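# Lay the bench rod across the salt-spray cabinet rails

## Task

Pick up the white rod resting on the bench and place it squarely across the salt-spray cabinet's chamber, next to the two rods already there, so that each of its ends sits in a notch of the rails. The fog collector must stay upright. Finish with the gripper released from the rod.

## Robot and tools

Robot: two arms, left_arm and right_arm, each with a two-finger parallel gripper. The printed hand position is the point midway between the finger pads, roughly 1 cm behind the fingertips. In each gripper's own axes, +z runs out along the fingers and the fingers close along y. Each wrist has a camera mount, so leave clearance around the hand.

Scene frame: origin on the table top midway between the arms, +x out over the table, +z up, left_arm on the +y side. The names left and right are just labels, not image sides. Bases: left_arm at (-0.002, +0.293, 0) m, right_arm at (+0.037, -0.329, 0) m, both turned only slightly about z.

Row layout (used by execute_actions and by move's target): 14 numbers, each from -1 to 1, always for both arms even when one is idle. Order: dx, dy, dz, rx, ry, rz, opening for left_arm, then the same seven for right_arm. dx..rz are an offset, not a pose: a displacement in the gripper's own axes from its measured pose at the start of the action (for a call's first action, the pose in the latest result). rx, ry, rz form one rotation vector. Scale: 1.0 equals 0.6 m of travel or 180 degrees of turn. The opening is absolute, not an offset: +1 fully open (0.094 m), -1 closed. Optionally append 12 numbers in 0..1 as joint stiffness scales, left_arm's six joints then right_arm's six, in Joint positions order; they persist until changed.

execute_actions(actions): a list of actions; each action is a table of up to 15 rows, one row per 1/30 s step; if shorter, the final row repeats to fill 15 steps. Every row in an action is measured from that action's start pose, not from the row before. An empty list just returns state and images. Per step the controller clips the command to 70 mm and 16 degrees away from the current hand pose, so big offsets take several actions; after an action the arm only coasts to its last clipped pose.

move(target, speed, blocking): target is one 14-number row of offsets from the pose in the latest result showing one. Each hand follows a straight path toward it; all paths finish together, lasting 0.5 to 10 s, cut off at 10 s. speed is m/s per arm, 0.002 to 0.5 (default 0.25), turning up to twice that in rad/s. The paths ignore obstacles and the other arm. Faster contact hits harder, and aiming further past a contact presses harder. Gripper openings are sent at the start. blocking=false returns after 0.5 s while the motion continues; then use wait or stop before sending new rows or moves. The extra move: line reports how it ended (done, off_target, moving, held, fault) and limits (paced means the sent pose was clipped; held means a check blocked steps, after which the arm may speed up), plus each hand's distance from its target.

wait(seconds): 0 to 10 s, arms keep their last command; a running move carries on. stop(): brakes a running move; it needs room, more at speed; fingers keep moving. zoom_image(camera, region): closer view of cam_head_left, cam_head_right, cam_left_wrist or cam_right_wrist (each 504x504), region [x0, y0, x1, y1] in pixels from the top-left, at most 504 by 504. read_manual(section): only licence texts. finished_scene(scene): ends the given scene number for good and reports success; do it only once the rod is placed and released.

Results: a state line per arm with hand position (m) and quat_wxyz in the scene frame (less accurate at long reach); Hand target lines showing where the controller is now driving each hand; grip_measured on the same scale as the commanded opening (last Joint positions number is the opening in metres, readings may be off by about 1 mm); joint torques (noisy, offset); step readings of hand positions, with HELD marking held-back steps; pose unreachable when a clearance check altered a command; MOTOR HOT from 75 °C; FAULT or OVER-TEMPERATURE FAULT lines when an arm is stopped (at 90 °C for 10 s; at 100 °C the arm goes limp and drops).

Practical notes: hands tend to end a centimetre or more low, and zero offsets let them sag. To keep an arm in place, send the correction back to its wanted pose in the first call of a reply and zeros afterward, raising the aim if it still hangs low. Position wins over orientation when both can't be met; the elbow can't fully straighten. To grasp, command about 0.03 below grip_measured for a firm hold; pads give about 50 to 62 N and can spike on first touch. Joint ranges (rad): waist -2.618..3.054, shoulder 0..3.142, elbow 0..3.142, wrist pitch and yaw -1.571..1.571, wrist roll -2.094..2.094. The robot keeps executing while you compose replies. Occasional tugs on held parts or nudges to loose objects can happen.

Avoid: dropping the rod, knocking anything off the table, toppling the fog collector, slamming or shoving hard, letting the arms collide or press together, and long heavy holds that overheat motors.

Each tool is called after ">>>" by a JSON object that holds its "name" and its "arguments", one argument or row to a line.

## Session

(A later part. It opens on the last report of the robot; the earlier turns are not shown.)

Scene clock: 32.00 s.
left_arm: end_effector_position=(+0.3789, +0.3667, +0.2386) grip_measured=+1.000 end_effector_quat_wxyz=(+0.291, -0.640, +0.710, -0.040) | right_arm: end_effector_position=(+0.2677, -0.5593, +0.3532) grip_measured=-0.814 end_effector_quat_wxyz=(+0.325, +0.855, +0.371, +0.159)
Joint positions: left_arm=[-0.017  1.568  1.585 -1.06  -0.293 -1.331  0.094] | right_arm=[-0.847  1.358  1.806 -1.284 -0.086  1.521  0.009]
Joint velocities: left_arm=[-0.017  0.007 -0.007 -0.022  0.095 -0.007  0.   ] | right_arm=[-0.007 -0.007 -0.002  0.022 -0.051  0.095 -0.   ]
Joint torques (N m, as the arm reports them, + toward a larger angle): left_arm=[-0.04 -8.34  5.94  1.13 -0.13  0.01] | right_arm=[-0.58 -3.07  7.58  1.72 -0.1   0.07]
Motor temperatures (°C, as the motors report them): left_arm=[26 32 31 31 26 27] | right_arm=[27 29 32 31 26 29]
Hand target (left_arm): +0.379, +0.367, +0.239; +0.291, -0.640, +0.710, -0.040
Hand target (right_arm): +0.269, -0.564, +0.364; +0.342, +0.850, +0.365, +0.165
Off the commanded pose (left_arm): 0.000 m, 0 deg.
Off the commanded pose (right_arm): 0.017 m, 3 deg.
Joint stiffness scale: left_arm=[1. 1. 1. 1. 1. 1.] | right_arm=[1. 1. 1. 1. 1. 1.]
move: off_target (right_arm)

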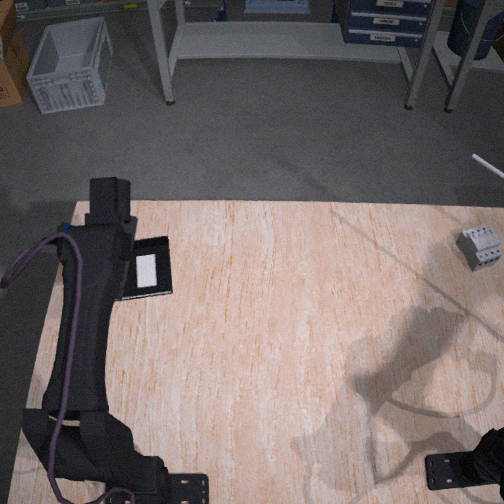

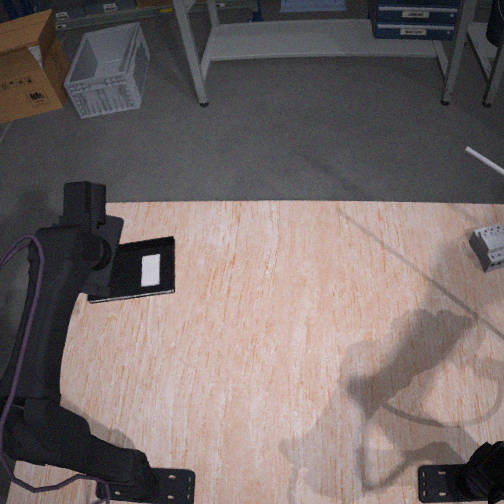

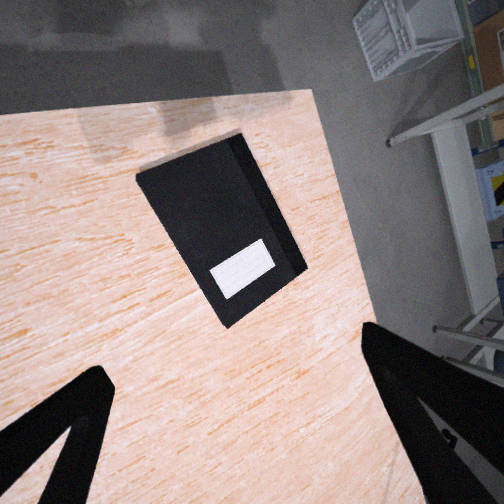

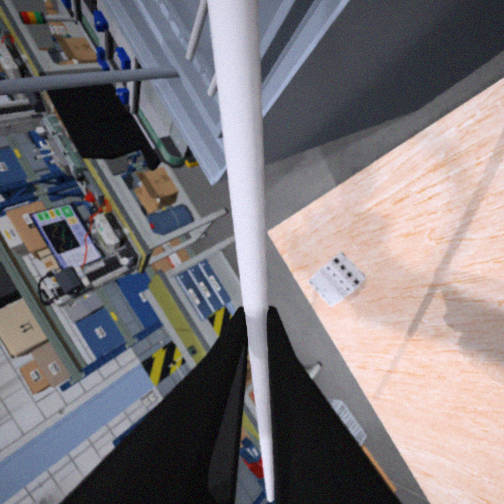

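>>> {"name": "move", "arguments": {
  "target": [0.507,0.076,-0.485,0.201,0.238,0.460,1, -0.556,-0.075,-0.160,-0.017,-0.190,0.185,-0.85],
  "speed": 0.3
}}

Scene clock: 37.17 s.
left_arm: end_effector_position=(+0.2088, +0.0019, +0.3459) grip_measured=+1.000 end_effector_quat_wxyz=(+0.164, +0.124, +0.947, -0.245) | right_arm: end_effector_position=(-0.0297, -0.7438, +0.3736) grip_measured=-0.815 end_effector_quat_wxyz=(+0.374, +0.927, +0.001, +0.011)
Joint positions: left_arm=[-0.957  1.628  2.125 -1.48   0.127 -0.663  0.094] | right_arm=[-1.825  1.762  2.291 -1.351 -0.187  1.402  0.009]
Joint velocities: left_arm=[ 0.007  0.017 -0.007 -0.066  0.037  0.051  0.   ] | right_arm=[-0.022 -0.002  0.007  0.022  0.007 -0.066  0.001]
Joint torques (N m, as the arm reports them, + toward a larger angle): left_arm=[-0.73 -6.15  6.53  1.07  0.17  0.11] | right_arm=[-0.47 -6.71  7.05  1.48 -0.1   0.06]
Motor temperatures (°C, as the motors report them): left_arm=[26 32 31 31 26 27] | right_arm=[27 29 32 32 26 29]
Hand target (left_arm): +0.205, -0.001, +0.348; +0.160, +0.135, +0.946, -0.246
Hand target (right_arm): -0.032, -0.741, +0.378; +0.376, +0.926, -0.005, +0.009
Off the commanded pose (left_arm): 0.010 m, 1 deg.
Off the commanded pose (right_arm): 0.011 m, 2 deg.
Joint stiffness scale: left_arm=[1. 1. 1. 1. 1. 1.] | right_arm=[1. 1. 1. 1. 1. 1.]
move: off_target (right_arm)

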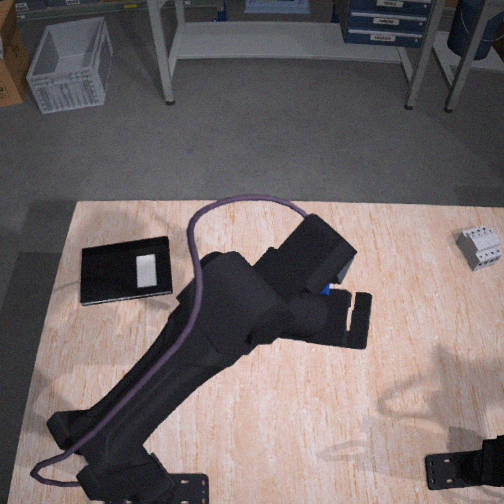

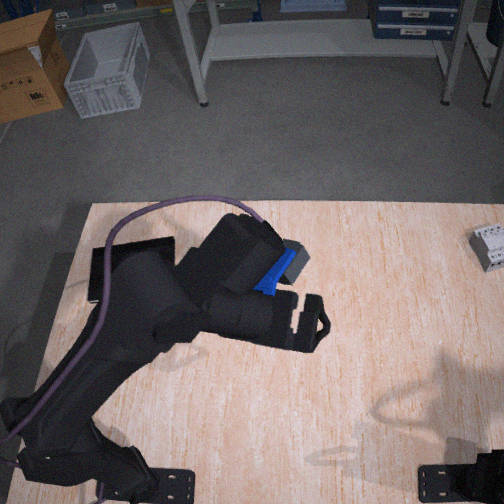

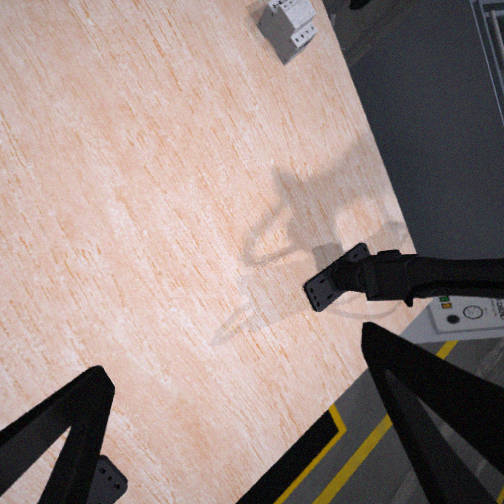

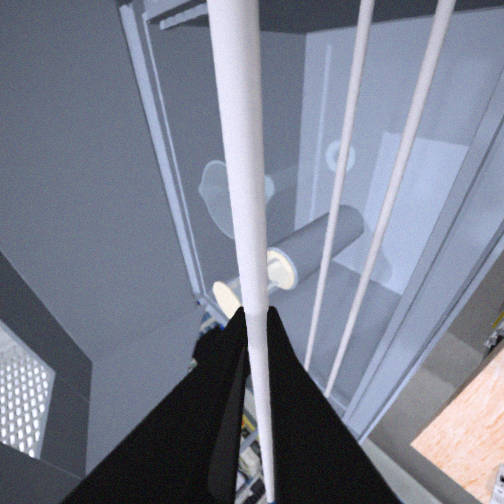

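>>> {"name": "move", "arguments": {
  "target": [-0.170,-0.407,0.096,0.259,-0.231,0.315,1, 0,0.05,0.14,0,-0.0068,-0.002,-0.85],
  "speed": 0.3
}}

Scene clock: 41.37 s.
left_arm: end_effector_position=(+0.2464, -0.2460, +0.4337) grip_measured=+1.000 end_effector_quat_wxyz=(+0.500, +0.499, +0.512, -0.490) | right_arm: end_effector_position=(-0.0291, -0.8179, +0.3240) grip_measured=-0.815 end_effector_quat_wxyz=(+0.355, +0.935, -0.001, +0.002)
Joint positions: left_arm=[-1.051  1.983  2.06  -0.102  0.57   0.01   0.094] | right_arm=[-1.764  1.992  2.393 -1.255 -0.122  1.438  0.009]
Joint velocities: left_arm=[-0.002  0.017  0.017  0.022 -0.051  0.022  0.   ] | right_arm=[ 0.002  0.007  0.007 -0.022  0.007  0.007  0.001]
Joint torques (N m, as the arm reports them, + toward a larger angle): left_arm=[ -0.2  -12.35   8.19   1.83   0.16   0.06] | right_arm=[ 0.64 -9.28  7.55  1.76 -0.04  0.08]
Motor temperatures (°C, as the motors report them): left_arm=[26 32 31 32 26 27] | right_arm=[27 29 32 32 26 29]
Hand target (left_arm): +0.245, -0.248, +0.440; +0.506, +0.502, +0.499, -0.493
Hand target (right_arm): -0.027, -0.824, +0.335; +0.375, +0.927, -0.000, -0.001
Off the commanded pose (left_arm): 0.010 m, 2 deg.
Off the commanded pose (right_arm): 0.012 m, 2 deg.
Joint stiffness scale: left_arm=[1. 1. 1. 1. 1. 1.] | right_arm=[1. 1. 1. 1. 1. 1.]
move: off_target (right_arm)

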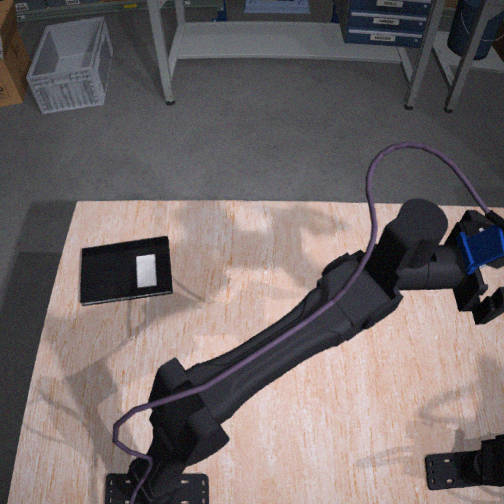

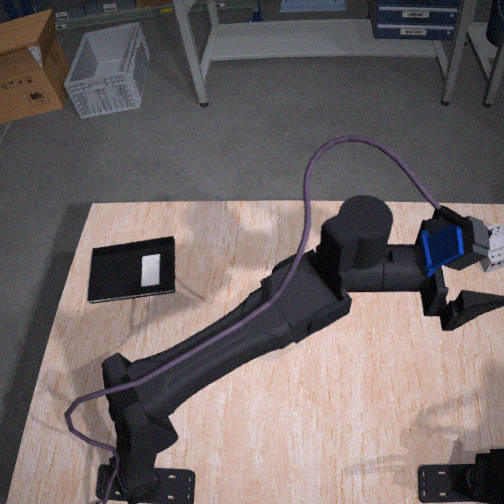

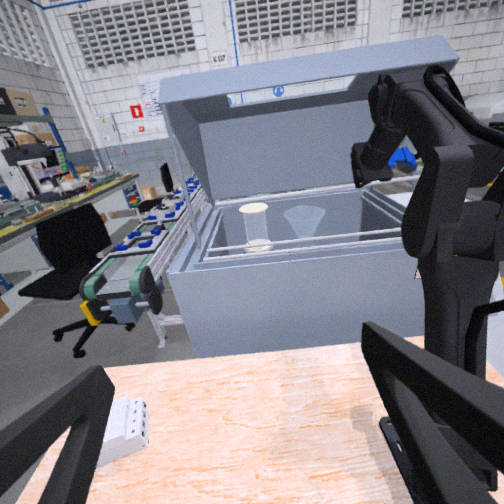

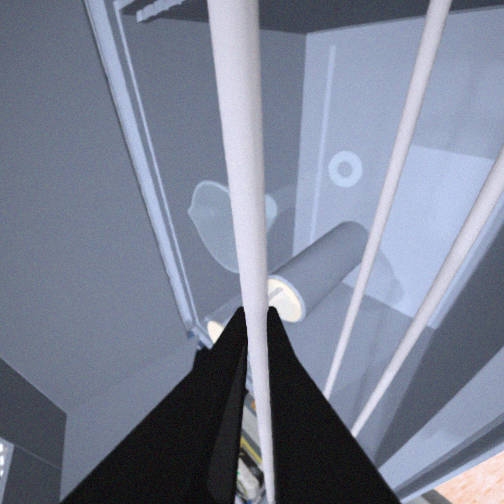

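>>> {"name": "zoom_image", "arguments": {
  "camera": "cam_left_wrist",
  "region": [160, 120, 460, 300]
}}

Region (160, 120, 460, 300) of cam_left_wrist's 504x504 image, scaled by 1.680, with more detail than that image has; it fills the top 302 rows of this view, and the rest is white.

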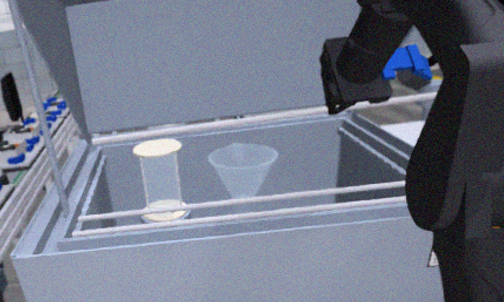

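>>> {"name": "move", "arguments": {
  "target": [0,0,0,0,0,0,1, 0,-0.006,0.095,0,0,0,-0.85],
  "speed": 0.08
}}

>>> {"name": "zoom_image", "arguments": {
  "camera": "cam_left_wrist",
  "region": [160, 120, 460, 300]
}}

Scene clock: 43.47 s.
left_arm: end_effector_position=(+0.2463, -0.2460, +0.4337) grip_measured=+1.000 end_effector_quat_wxyz=(+0.500, +0.499, +0.511, -0.490) | right_arm: end_effector_position=(-0.0305, -0.8489, +0.2756) grip_measured=-0.815 end_effector_quat_wxyz=(+0.344, +0.939, -0.002, +0.003)
Joint positions: left_arm=[-1.051  1.983  2.06  -0.102  0.571  0.011  0.094] | right_arm=[-1.754  2.04   2.258 -1.096 -0.115  1.445  0.009]
Joint velocities: left_arm=[-0.002 -0.002  0.002  0.037 -0.081 -0.007  0.   ] | right_arm=[-0.007 -0.002  0.007  0.022  0.007  0.007 -0.   ]
Joint torques (N m, as the arm reports them, + toward a larger angle): left_arm=[ -0.06 -13.71   6.4    1.75   0.04   0.  ] | right_arm=[  0.67 -10.71   5.87   1.71  -0.04   0.05]
Motor temperatures (°C, as the motors report them): left_arm=[26 33 32 33 26 27] | right_arm=[27 30 32 33 26 29]
Hand target (left_arm): +0.246, -0.246, +0.434; +0.500, +0.499, +0.512, -0.490
Hand target (right_arm): -0.028, -0.853, +0.280; +0.355, +0.935, -0.001, +0.002
Off the commanded pose (left_arm): 0.000 m, 0 deg.
Off the commanded pose (right_arm): 0.005 m, 1 deg.
Joint stiffness scale: left_arm=[1. 1. 1. 1. 1. 1.] | right_arm=[1. 1. 1. 1. 1. 1.]
move: done

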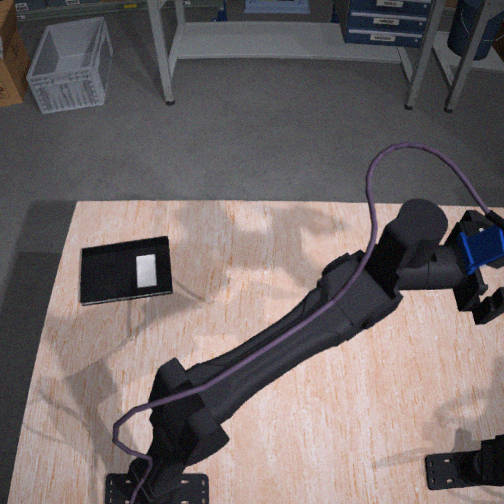

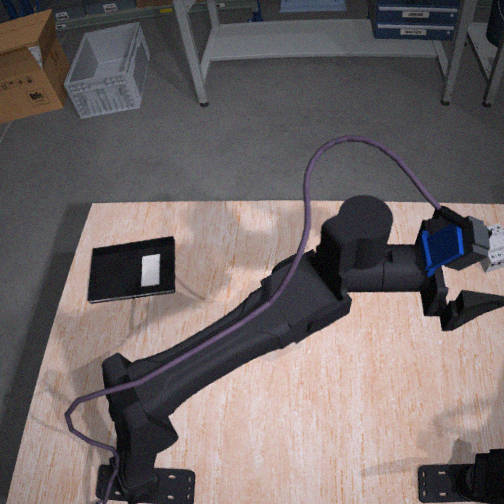

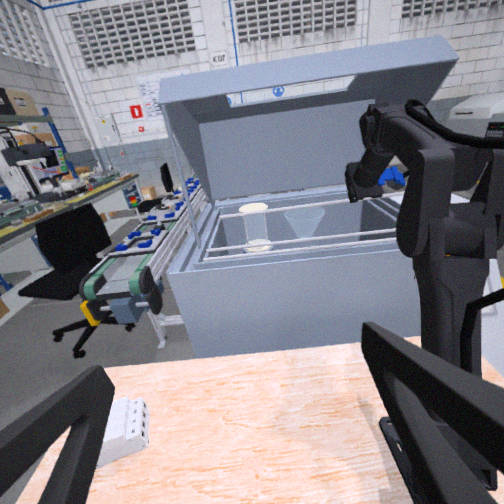

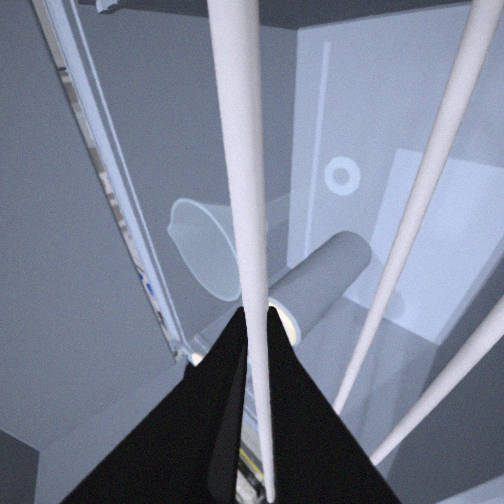

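Region (160, 120, 460, 300) of cam_left_wrist's 504x504 image, scaled by 1.680, with more detail than that image has; it fills the top 302 rows of this view, and the rest is white.

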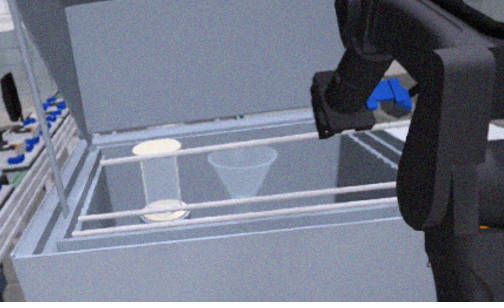

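>>> {"name": "move", "arguments": {
  "target": [0,0,0,0,0,0,1, 0.047,-0.040,0.078,0,0,0,-0.85],
  "speed": 0.07
}}

>>> {"name": "zoom_image", "arguments": {
  "camera": "cam_left_wrist",
  "region": [160, 120, 460, 300]
}}

Scene clock: 45.67 s.
left_arm: end_effector_position=(+0.2463, -0.2460, +0.4337) grip_measured=+1.000 end_effector_quat_wxyz=(+0.500, +0.499, +0.511, -0.490) | right_arm: end_effector_position=(-0.0029, -0.8594, +0.2087) grip_measured=-0.815 end_effector_quat_wxyz=(+0.321, +0.947, -0.001, +0.006)
Joint positions: left_arm=[-1.051  1.983  2.06  -0.102  0.571  0.011  0.094] | right_arm=[-1.685  2.017  1.974 -0.878 -0.072  1.495  0.009]
Joint velocities: left_arm=[-0.002  0.007 -0.002  0.022 -0.007  0.022  0.   ] | right_arm=[-0.017 -0.002 -0.002  0.007  0.022  0.022 -0.   ]
Joint torques (N m, as the arm reports them, + toward a larger angle): left_arm=[ -0.05 -13.7    6.37   1.76   0.05   0.01] | right_arm=[  0.51 -12.89   6.29   1.66  -0.03   0.08]
Motor temperatures (°C, as the motors report them): left_arm=[26 34 32 33 26 27] | right_arm=[27 31 32 33 26 29]
Hand target (left_arm): +0.246, -0.246, +0.434; +0.500, +0.499, +0.511, -0.490
Hand target (right_arm): -0.002, -0.861, +0.225; +0.343, +0.939, -0.001, +0.003
Off the commanded pose (left_arm): 0.000 m, 0 deg.
Off the commanded pose (right_arm): 0.016 m, 3 deg.
Joint stiffness scale: left_arm=[1. 1. 1. 1. 1. 1.] | right_arm=[1. 1. 1. 1. 1. 1.]
move: off_target (right_arm)

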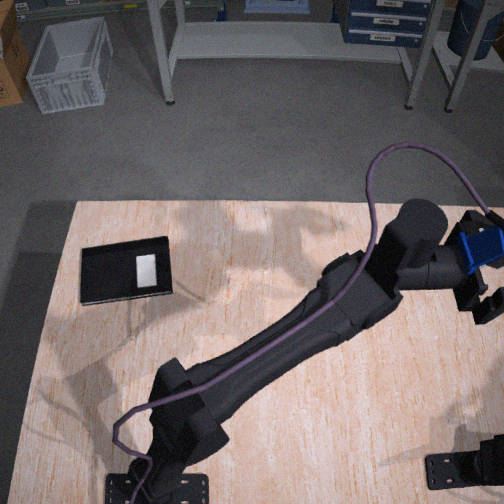

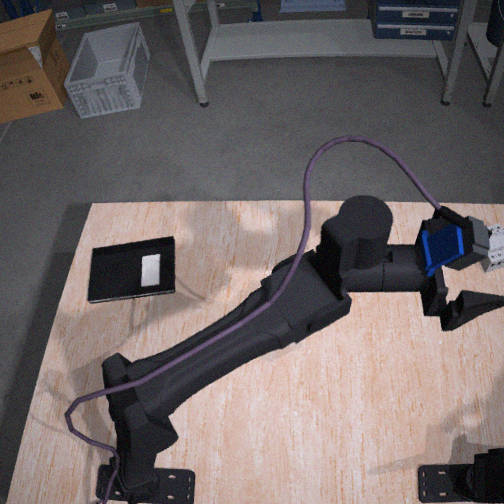

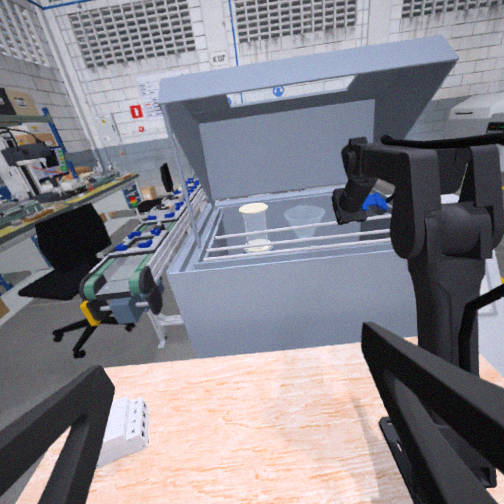

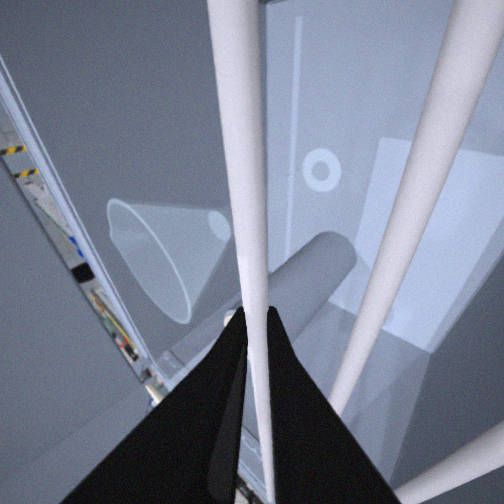

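Region (160, 120, 460, 300) of cam_left_wrist's 504x504 image, scaled by 1.680, with more detail than that image has; it fills the top 302 rows of this view, and the rest is white.

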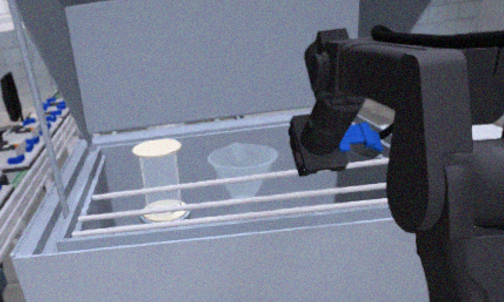

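>>> {"name": "zoom_image", "arguments": {
  "camera": "cam_left_wrist",
  "region": [190, 200, 280, 270]
}}

>>> {"name": "zoom_image", "arguments": {
  "camera": "cam_left_wrist",
  "region": [320, 180, 410, 250]
}}

Region (190, 200, 280, 270) of cam_left_wrist's 504x504 image, scaled by 5.600, with more detail than that image has.

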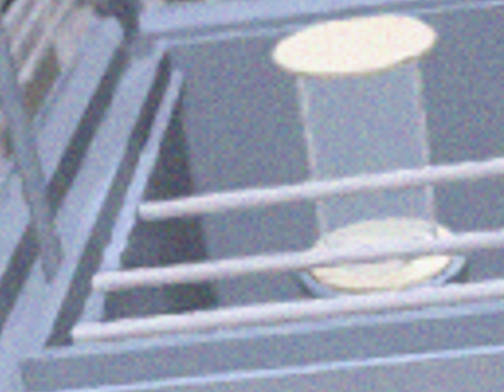

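Region (320, 180, 410, 250) of cam_left_wrist's 504x504 image, scaled by 5.600, with more detail than that image has.

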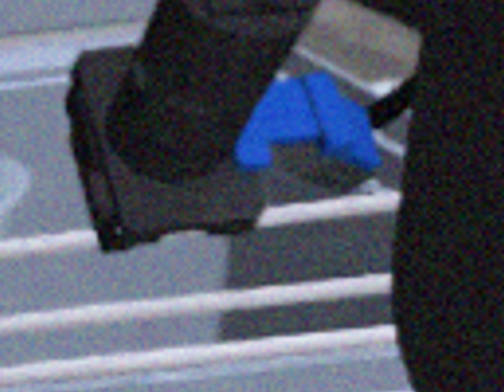

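>>> {"name": "move", "arguments": {
  "target": [0,0,0,0,0,0,1, 0.032,0.026,0.007,0,0,0,-0.85],
  "speed": 0.04
}}

>>> {"name": "zoom_image", "arguments": {
  "camera": "cam_left_wrist",
  "region": [190, 200, 280, 270]
}}

>>> {"name": "zoom_image", "arguments": {
  "camera": "cam_left_wrist",
  "region": [320, 180, 410, 250]
}}

Scene clock: 48.17 s.
left_arm: end_effector_position=(+0.2463, -0.2460, +0.4337) grip_measured=+1.000 end_effector_quat_wxyz=(+0.500, +0.499, +0.511, -0.490) | right_arm: end_effector_position=(+0.0151, -0.8743, +0.2118) grip_measured=-0.815 end_effector_quat_wxyz=(+0.323, +0.947, +0.002, +0.006)
Joint positions: left_arm=[-1.051  1.983  2.06  -0.102  0.571  0.011  0.094] | right_arm=[-1.642  2.081  2.08  -0.914 -0.05   1.524  0.009]
Joint velocities: left_arm=[-0.007 -0.007  0.007  0.022 -0.037 -0.037  0.   ] | right_arm=[ 0.002  0.007 -0.012 -0.037 -0.007 -0.007 -0.001]
Joint torques (N m, as the arm reports them, + toward a larger angle): left_arm=[ -0.06 -13.69   6.37   1.75   0.05   0.  ] | right_arm=[  0.45 -10.96   8.74   1.33  -0.01   0.08]
Motor temperatures (°C, as the motors report them): left_arm=[26 35 32 34 26 27] | right_arm=[27 32 32 33 26 29]
Hand target (left_arm): +0.246, -0.246, +0.434; +0.500, +0.499, +0.511, -0.490
Hand target (right_arm): +0.016, -0.874, +0.215; +0.322, +0.947, -0.000, +0.005
Off the commanded pose (left_arm): 0.000 m, 0 deg.
Off the commanded pose (right_arm): 0.003 m, 0 deg.
Joint stiffness scale: left_arm=[1. 1. 1. 1. 1. 1.] | right_arm=[1. 1. 1. 1. 1. 1.]
move: done

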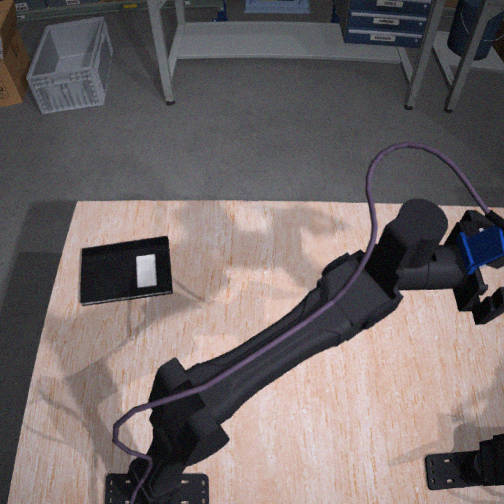

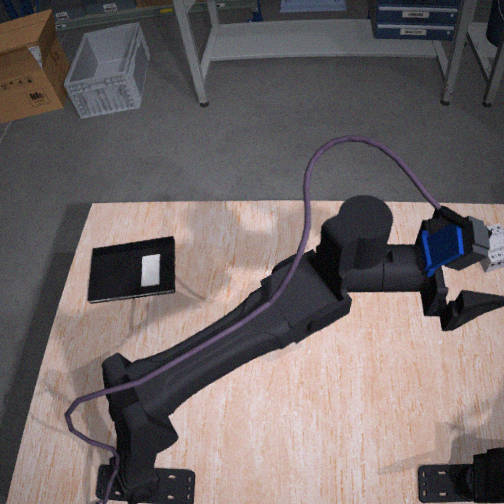

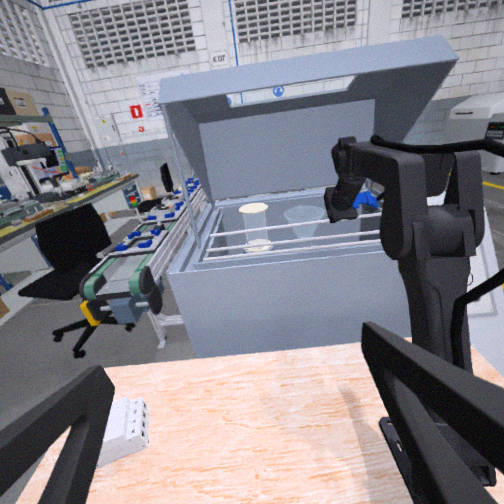

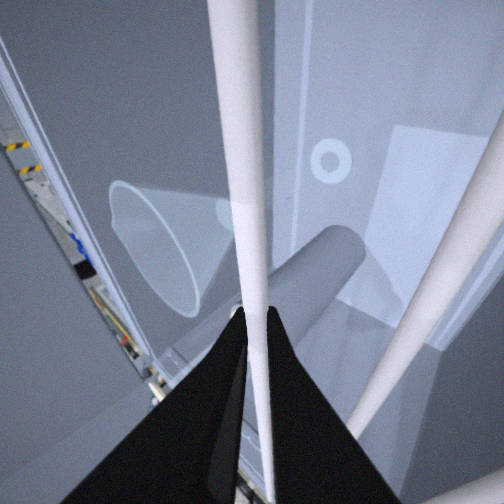

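Region (190, 200, 280, 270) of cam_left_wrist's 504x504 image, scaled by 5.600, with more detail than that image has.

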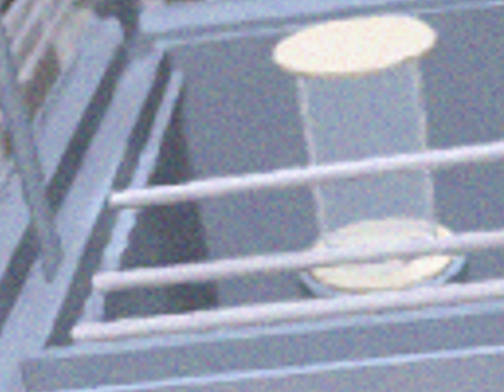

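Region (320, 180, 410, 250) of cam_left_wrist's 504x504 image, scaled by 5.600, with more detail than that image has.

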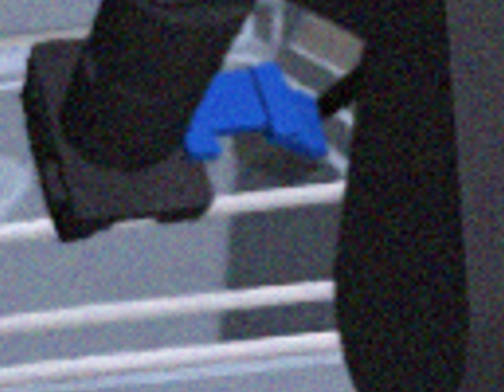

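>>> {"name": "move", "arguments": {
  "target": [0,0,0,0,0,0,1, 0.005,-0.013,0.017,0,0,0.0075,-0.85],
  "speed": 0.02
}}

>>> {"name": "zoom_image", "arguments": {
  "camera": "cam_left_wrist",
  "region": [190, 200, 280, 270]
}}

>>> {"name": "zoom_image", "arguments": {
  "camera": "cam_left_wrist",
  "region": [320, 180, 410, 250]
}}

Scene clock: 50.00 s.
left_arm: end_effector_position=(+0.2463, -0.2460, +0.4337) grip_measured=+1.000 end_effector_quat_wxyz=(+0.500, +0.499, +0.511, -0.490) | right_arm: end_effector_position=(+0.0145, -0.8743, +0.1935) grip_measured=-0.815 end_effector_quat_wxyz=(+0.314, +0.949, -0.004, +0.006)
Joint positions: left_arm=[-1.051  1.983  2.06  -0.102  0.571  0.011  0.094] | right_arm=[-1.641  2.082  2.019 -0.87  -0.044  1.535  0.009]
Joint velocities: left_arm=[ 0.017 -0.007 -0.002 -0.007 -0.051  0.022  0.   ] | right_arm=[ 0.002 -0.012  0.007  0.081  0.066 -0.051  0.001]
Joint torques (N m, as the arm reports them, + toward a larger angle): left_arm=[ -0.04 -13.71   6.38   1.75   0.05   0.01] | right_arm=[  0.54 -12.39   5.89   1.54  -0.08   0.14]
Motor temperatures (°C, as the motors report them): left_arm=[26 35 32 34 26 27] | right_arm=[27 32 32 33 26 29]
Hand target (left_arm): +0.246, -0.246, +0.434; +0.500, +0.499, +0.511, -0.490
Hand target (right_arm): +0.018, -0.874, +0.199; +0.322, +0.947, -0.009, +0.010
Off the commanded pose (left_arm): 0.000 m, 0 deg.
Off the commanded pose (right_arm): 0.007 m, 1 deg.
Joint stiffness scale: left_arm=[1. 1. 1. 1. 1. 1.] | right_arm=[1. 1. 1. 1. 1. 1.]
move: done

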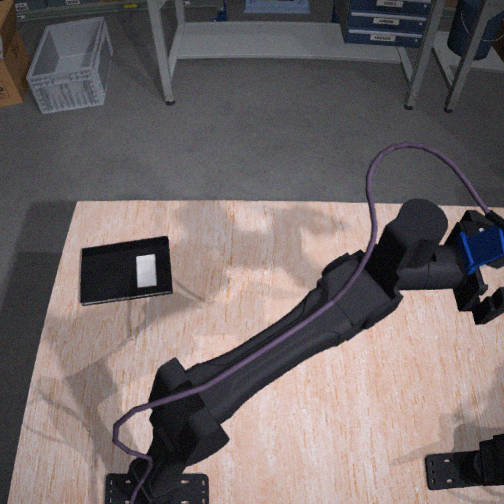

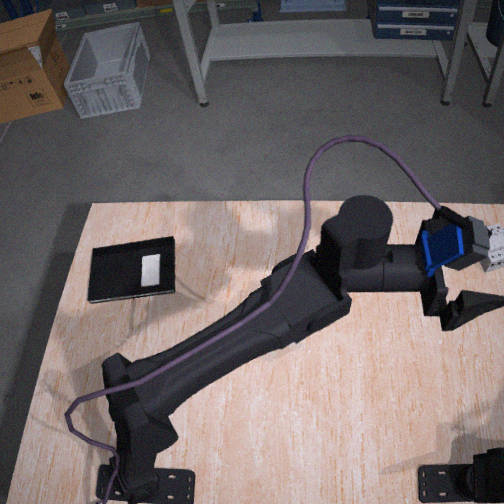

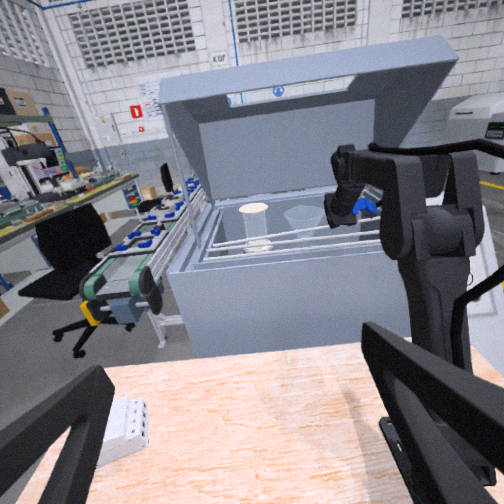

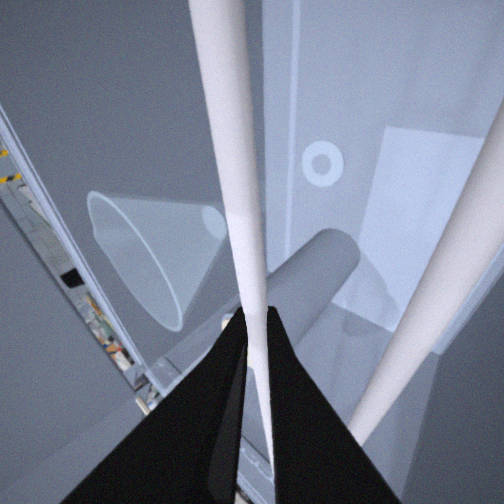

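Region (190, 200, 280, 270) of cam_left_wrist's 504x504 image, scaled by 5.600, with more detail than that image has.

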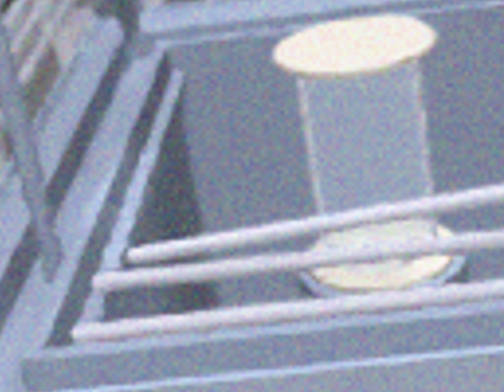

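Region (320, 180, 410, 250) of cam_left_wrist's 504x504 image, scaled by 5.600, with more detail than that image has.

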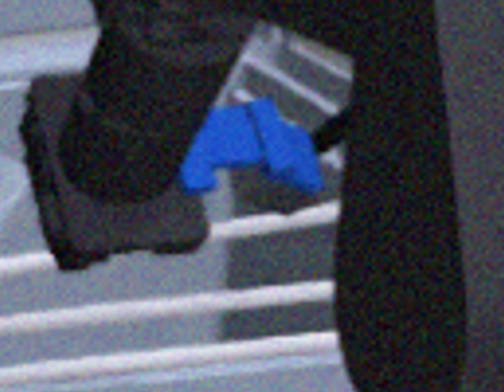

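>>> {"name": "move", "arguments": {
  "target": [0,0,0,0,0,0,1, 0,0.032,-0.043,0,0,0,-0.85],
  "speed": 0.03
}}

>>> {"name": "move", "arguments": {
  "target": [0,0,0,0,0,0,1, 0.024,0.003,-0.004,0,0,0,-0.85],
  "speed": 0.03
}}

>>> {"name": "zoom_image", "arguments": {
  "camera": "cam_left_wrist",
  "region": [190, 200, 280, 270]
}}

>>> {"name": "zoom_image", "arguments": {
  "camera": "cam_left_wrist",
  "region": [320, 180, 410, 250]
}}

Scene clock: 52.00 s.
left_arm: end_effector_position=(+0.2463, -0.2460, +0.4337) grip_measured=+1.000 end_effector_quat_wxyz=(+0.500, +0.499, +0.511, -0.490) | right_arm: end_effector_position=(+0.0147, -0.8736, +0.2229) grip_measured=-0.815 end_effector_quat_wxyz=(+0.314, +0.949, -0.004, +0.006)
Joint positions: left_arm=[-1.051  1.983  2.06  -0.102  0.571  0.011  0.094] | right_arm=[-1.641  2.115  2.188 -1.005 -0.043  1.535  0.009]
Joint velocities: left_arm=[-0.007  0.007 -0.012 -0.066  0.051  0.037  0.   ] | right_arm=[-0.017 -0.007 -0.002 -0.051 -0.022 -0.095 -0.   ]
Joint torques (N m, as the arm reports them, + toward a larger angle): left_arm=[ -0.05 -13.7    6.37   1.76   0.05   0.  ] | right_arm=[ -0.18 -10.88   8.5    1.33  -0.07   0.01]
Motor temperatures (°C, as the motors report them): left_arm=[26 36 32 34 26 27] | right_arm=[27 33 32 33 26 29]
Hand target (left_arm): +0.246, -0.246, +0.434; +0.500, +0.499, +0.511, -0.490
Hand target (right_arm): +0.014, -0.874, +0.226; +0.314, +0.949, -0.004, +0.006
Off the commanded pose (left_arm): 0.000 m, 0 deg.
Off the commanded pose (right_arm): 0.003 m, 0 deg.
Joint stiffness scale: left_arm=[1. 1. 1. 1. 1. 1.] | right_arm=[1. 1. 1. 1. 1. 1.]
move: done

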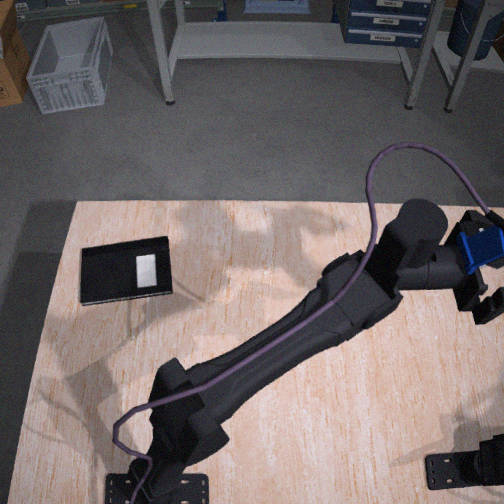

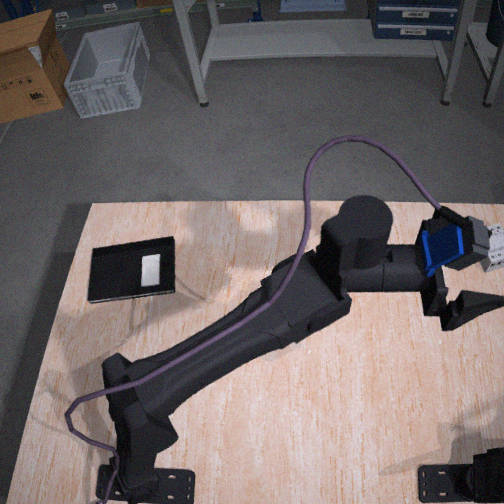

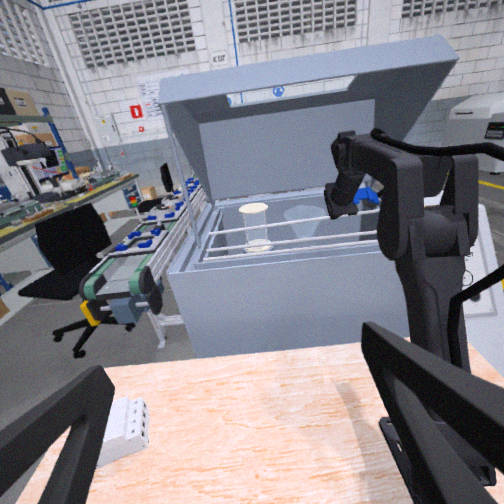

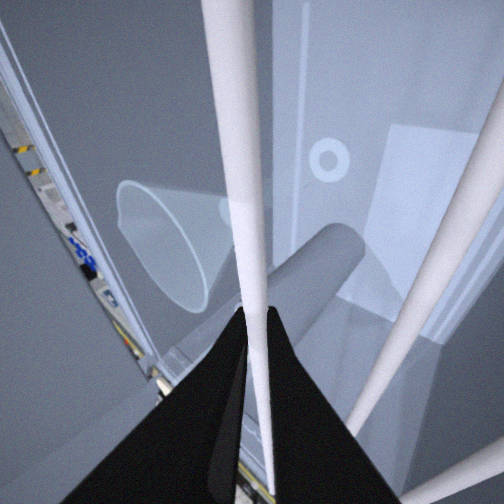

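Scene clock: 52.77 s.
left_arm: end_effector_position=(+0.2463, -0.2460, +0.4337) grip_measured=+1.000 end_effector_quat_wxyz=(+0.500, +0.499, +0.511, -0.490) | right_arm: end_effector_position=(+0.0278, -0.8740, +0.2228) grip_measured=-0.815 end_effector_quat_wxyz=(+0.314, +0.949, -0.001, +0.007)
Joint positions: left_arm=[-1.051  1.983  2.06  -0.102  0.571  0.011  0.094] | right_arm=[-1.612  2.115  2.188 -1.005 -0.031  1.554  0.009]
Joint velocities: left_arm=[ 0.007 -0.022 -0.022  0.081 -0.037 -0.007  0.   ] | right_arm=[-0.007  0.002 -0.017 -0.022 -0.022  0.007 -0.001]
Joint torques (N m, as the arm reports them, + toward a larger angle): left_arm=[ -0.05 -13.69   6.37   1.75   0.05   0.  ] | right_arm=[  0.44 -11.36   7.8    1.35   0.     0.07]
Motor temperatures (°C, as the motors report them): left_arm=[26 36 32 34 26 27] | right_arm=[27 33 32 33 26 29]
Hand target (left_arm): +0.246, -0.246, +0.434; +0.500, +0.499, +0.511, -0.490
Hand target (right_arm): +0.029, -0.873, +0.226; +0.315, +0.949, -0.004, +0.006
Off the commanded pose (left_arm): 0.000 m, 0 deg.
Off the commanded pose (right_arm): 0.004 m, 0 deg.
Joint stiffness scale: left_arm=[1. 1. 1. 1. 1. 1.] | right_arm=[1. 1. 1. 1. 1. 1.]
move: done

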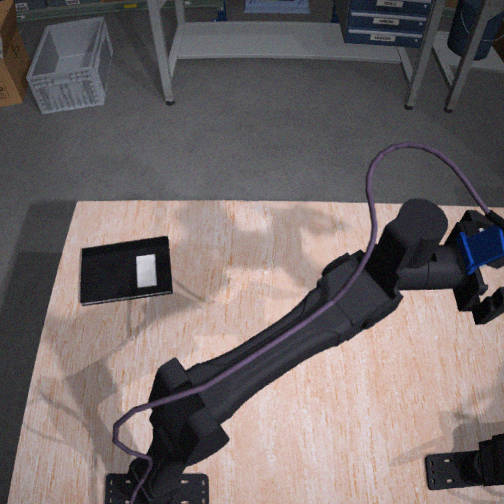

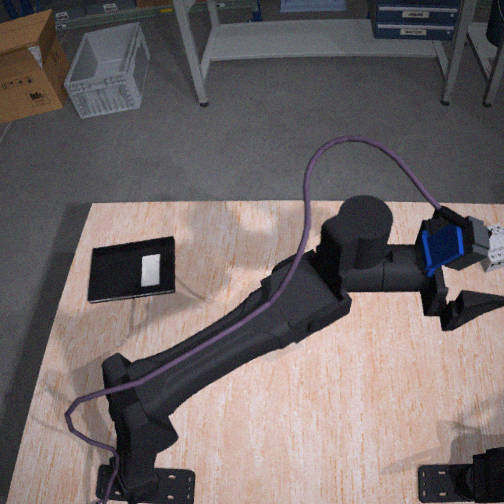

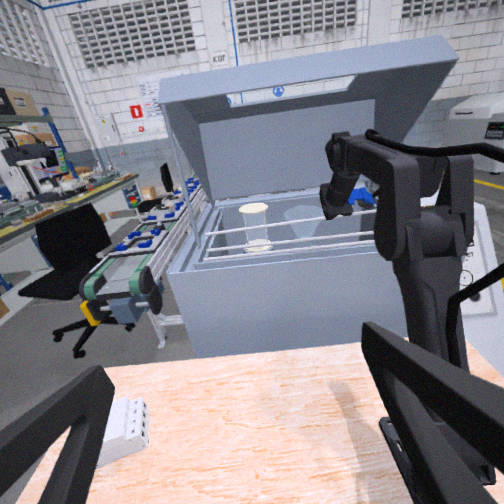

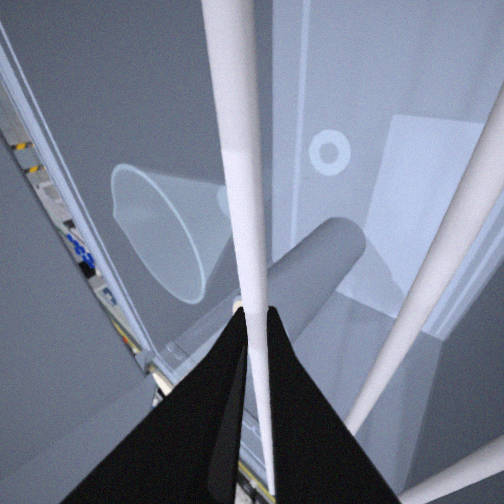

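Region (190, 200, 280, 270) of cam_left_wrist's 504x504 image, scaled by 5.600, with more detail than that image has.

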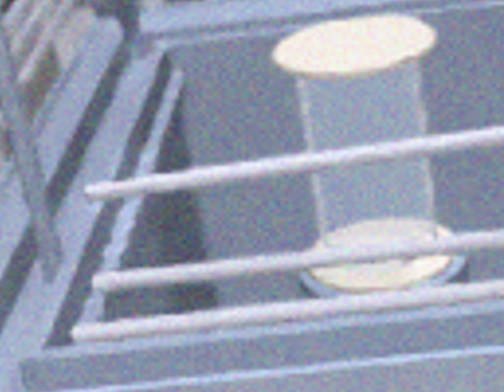

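Region (320, 180, 410, 250) of cam_left_wrist's 504x504 image, scaled by 5.600, with more detail than that image has.

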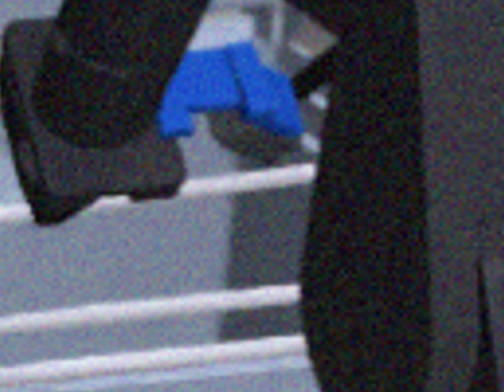

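>>> {"name": "move", "arguments": {
  "target": [0,0,0,0,0,0,1, -0.008,0.003,-0.004,0,0.015,0.009,-0.85],
  "speed": 0.03
}}

>>> {"name": "zoom_image", "arguments": {
  "camera": "cam_left_wrist",
  "region": [190, 200, 280, 270]
}}

>>> {"name": "zoom_image", "arguments": {
  "camera": "cam_left_wrist",
  "region": [320, 180, 410, 250]
}}

Scene clock: 55.10 s.
left_arm: end_effector_position=(+0.2463, -0.2460, +0.4337) grip_measured=+1.000 end_effector_quat_wxyz=(+0.500, +0.499, +0.511, -0.490) | right_arm: end_effector_position=(+0.0240, -0.8737, +0.2232) grip_measured=-0.815 end_effector_quat_wxyz=(+0.315, +0.949, -0.005, +0.029)
Joint positions: left_arm=[-1.051  1.983  2.06  -0.102  0.571  0.011  0.094] | right_arm=[-1.637  2.115  2.188 -1.006 -0.083  1.555  0.009]
Joint velocities: left_arm=[-0.007  0.002  0.002  0.051 -0.037  0.007  0.   ] | right_arm=[-0.017  0.022 -0.002 -0.007 -0.066  0.037 -0.   ]
Joint torques (N m, as the arm reports them, + toward a larger angle): left_arm=[ -0.04 -13.7    6.4    1.75   0.05   0.01] | right_arm=[ -0.57 -10.87   8.37   1.31  -0.19   0.04]
Motor temperatures (°C, as the motors report them): left_arm=[26 36 32 35 26 27] | right_arm=[27 33 33 33 26 29]
Hand target (left_arm): +0.246, -0.246, +0.434; +0.500, +0.499, +0.511, -0.490
Hand target (right_arm): +0.023, -0.874, +0.226; +0.314, +0.949, -0.007, +0.034
Off the commanded pose (left_arm): 0.000 m, 0 deg.
Off the commanded pose (right_arm): 0.003 m, 1 deg.
Joint stiffness scale: left_arm=[1. 1. 1. 1. 1. 1.] | right_arm=[1. 1. 1. 1. 1. 1.]
move: done

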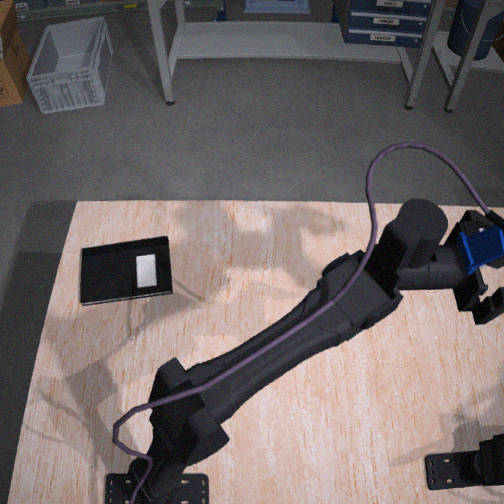

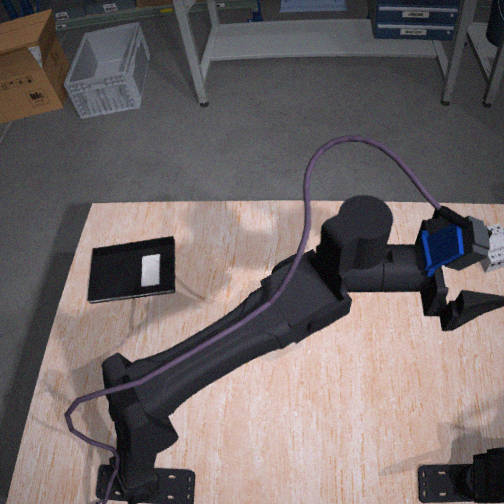

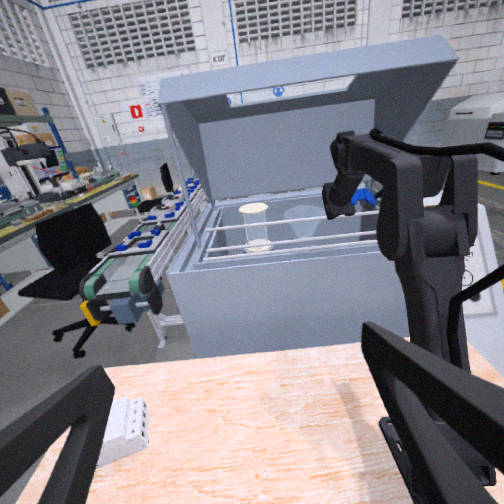

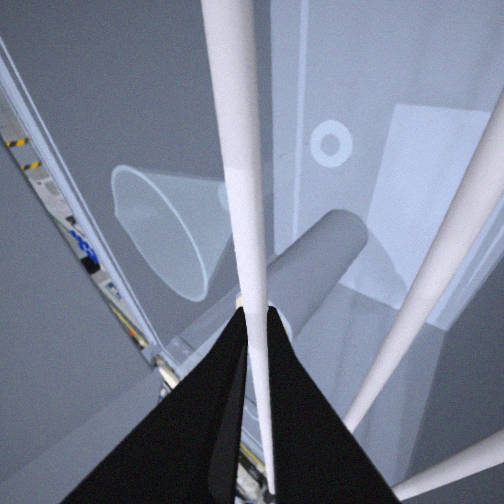

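Region (190, 200, 280, 270) of cam_left_wrist's 504x504 image, scaled by 5.600, with more detail than that image has.

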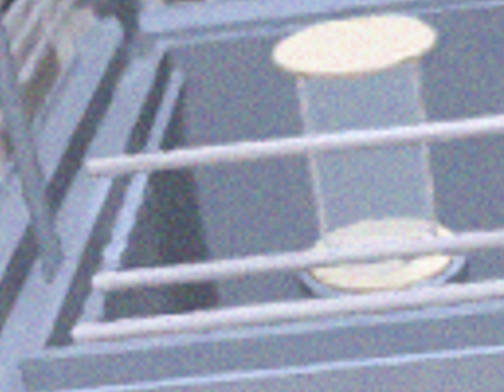

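Region (320, 180, 410, 250) of cam_left_wrist's 504x504 image, scaled by 5.600, with more detail than that image has.

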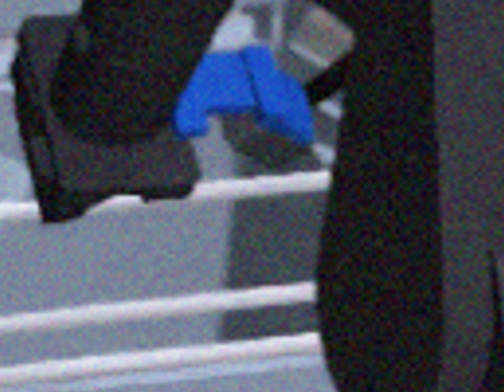

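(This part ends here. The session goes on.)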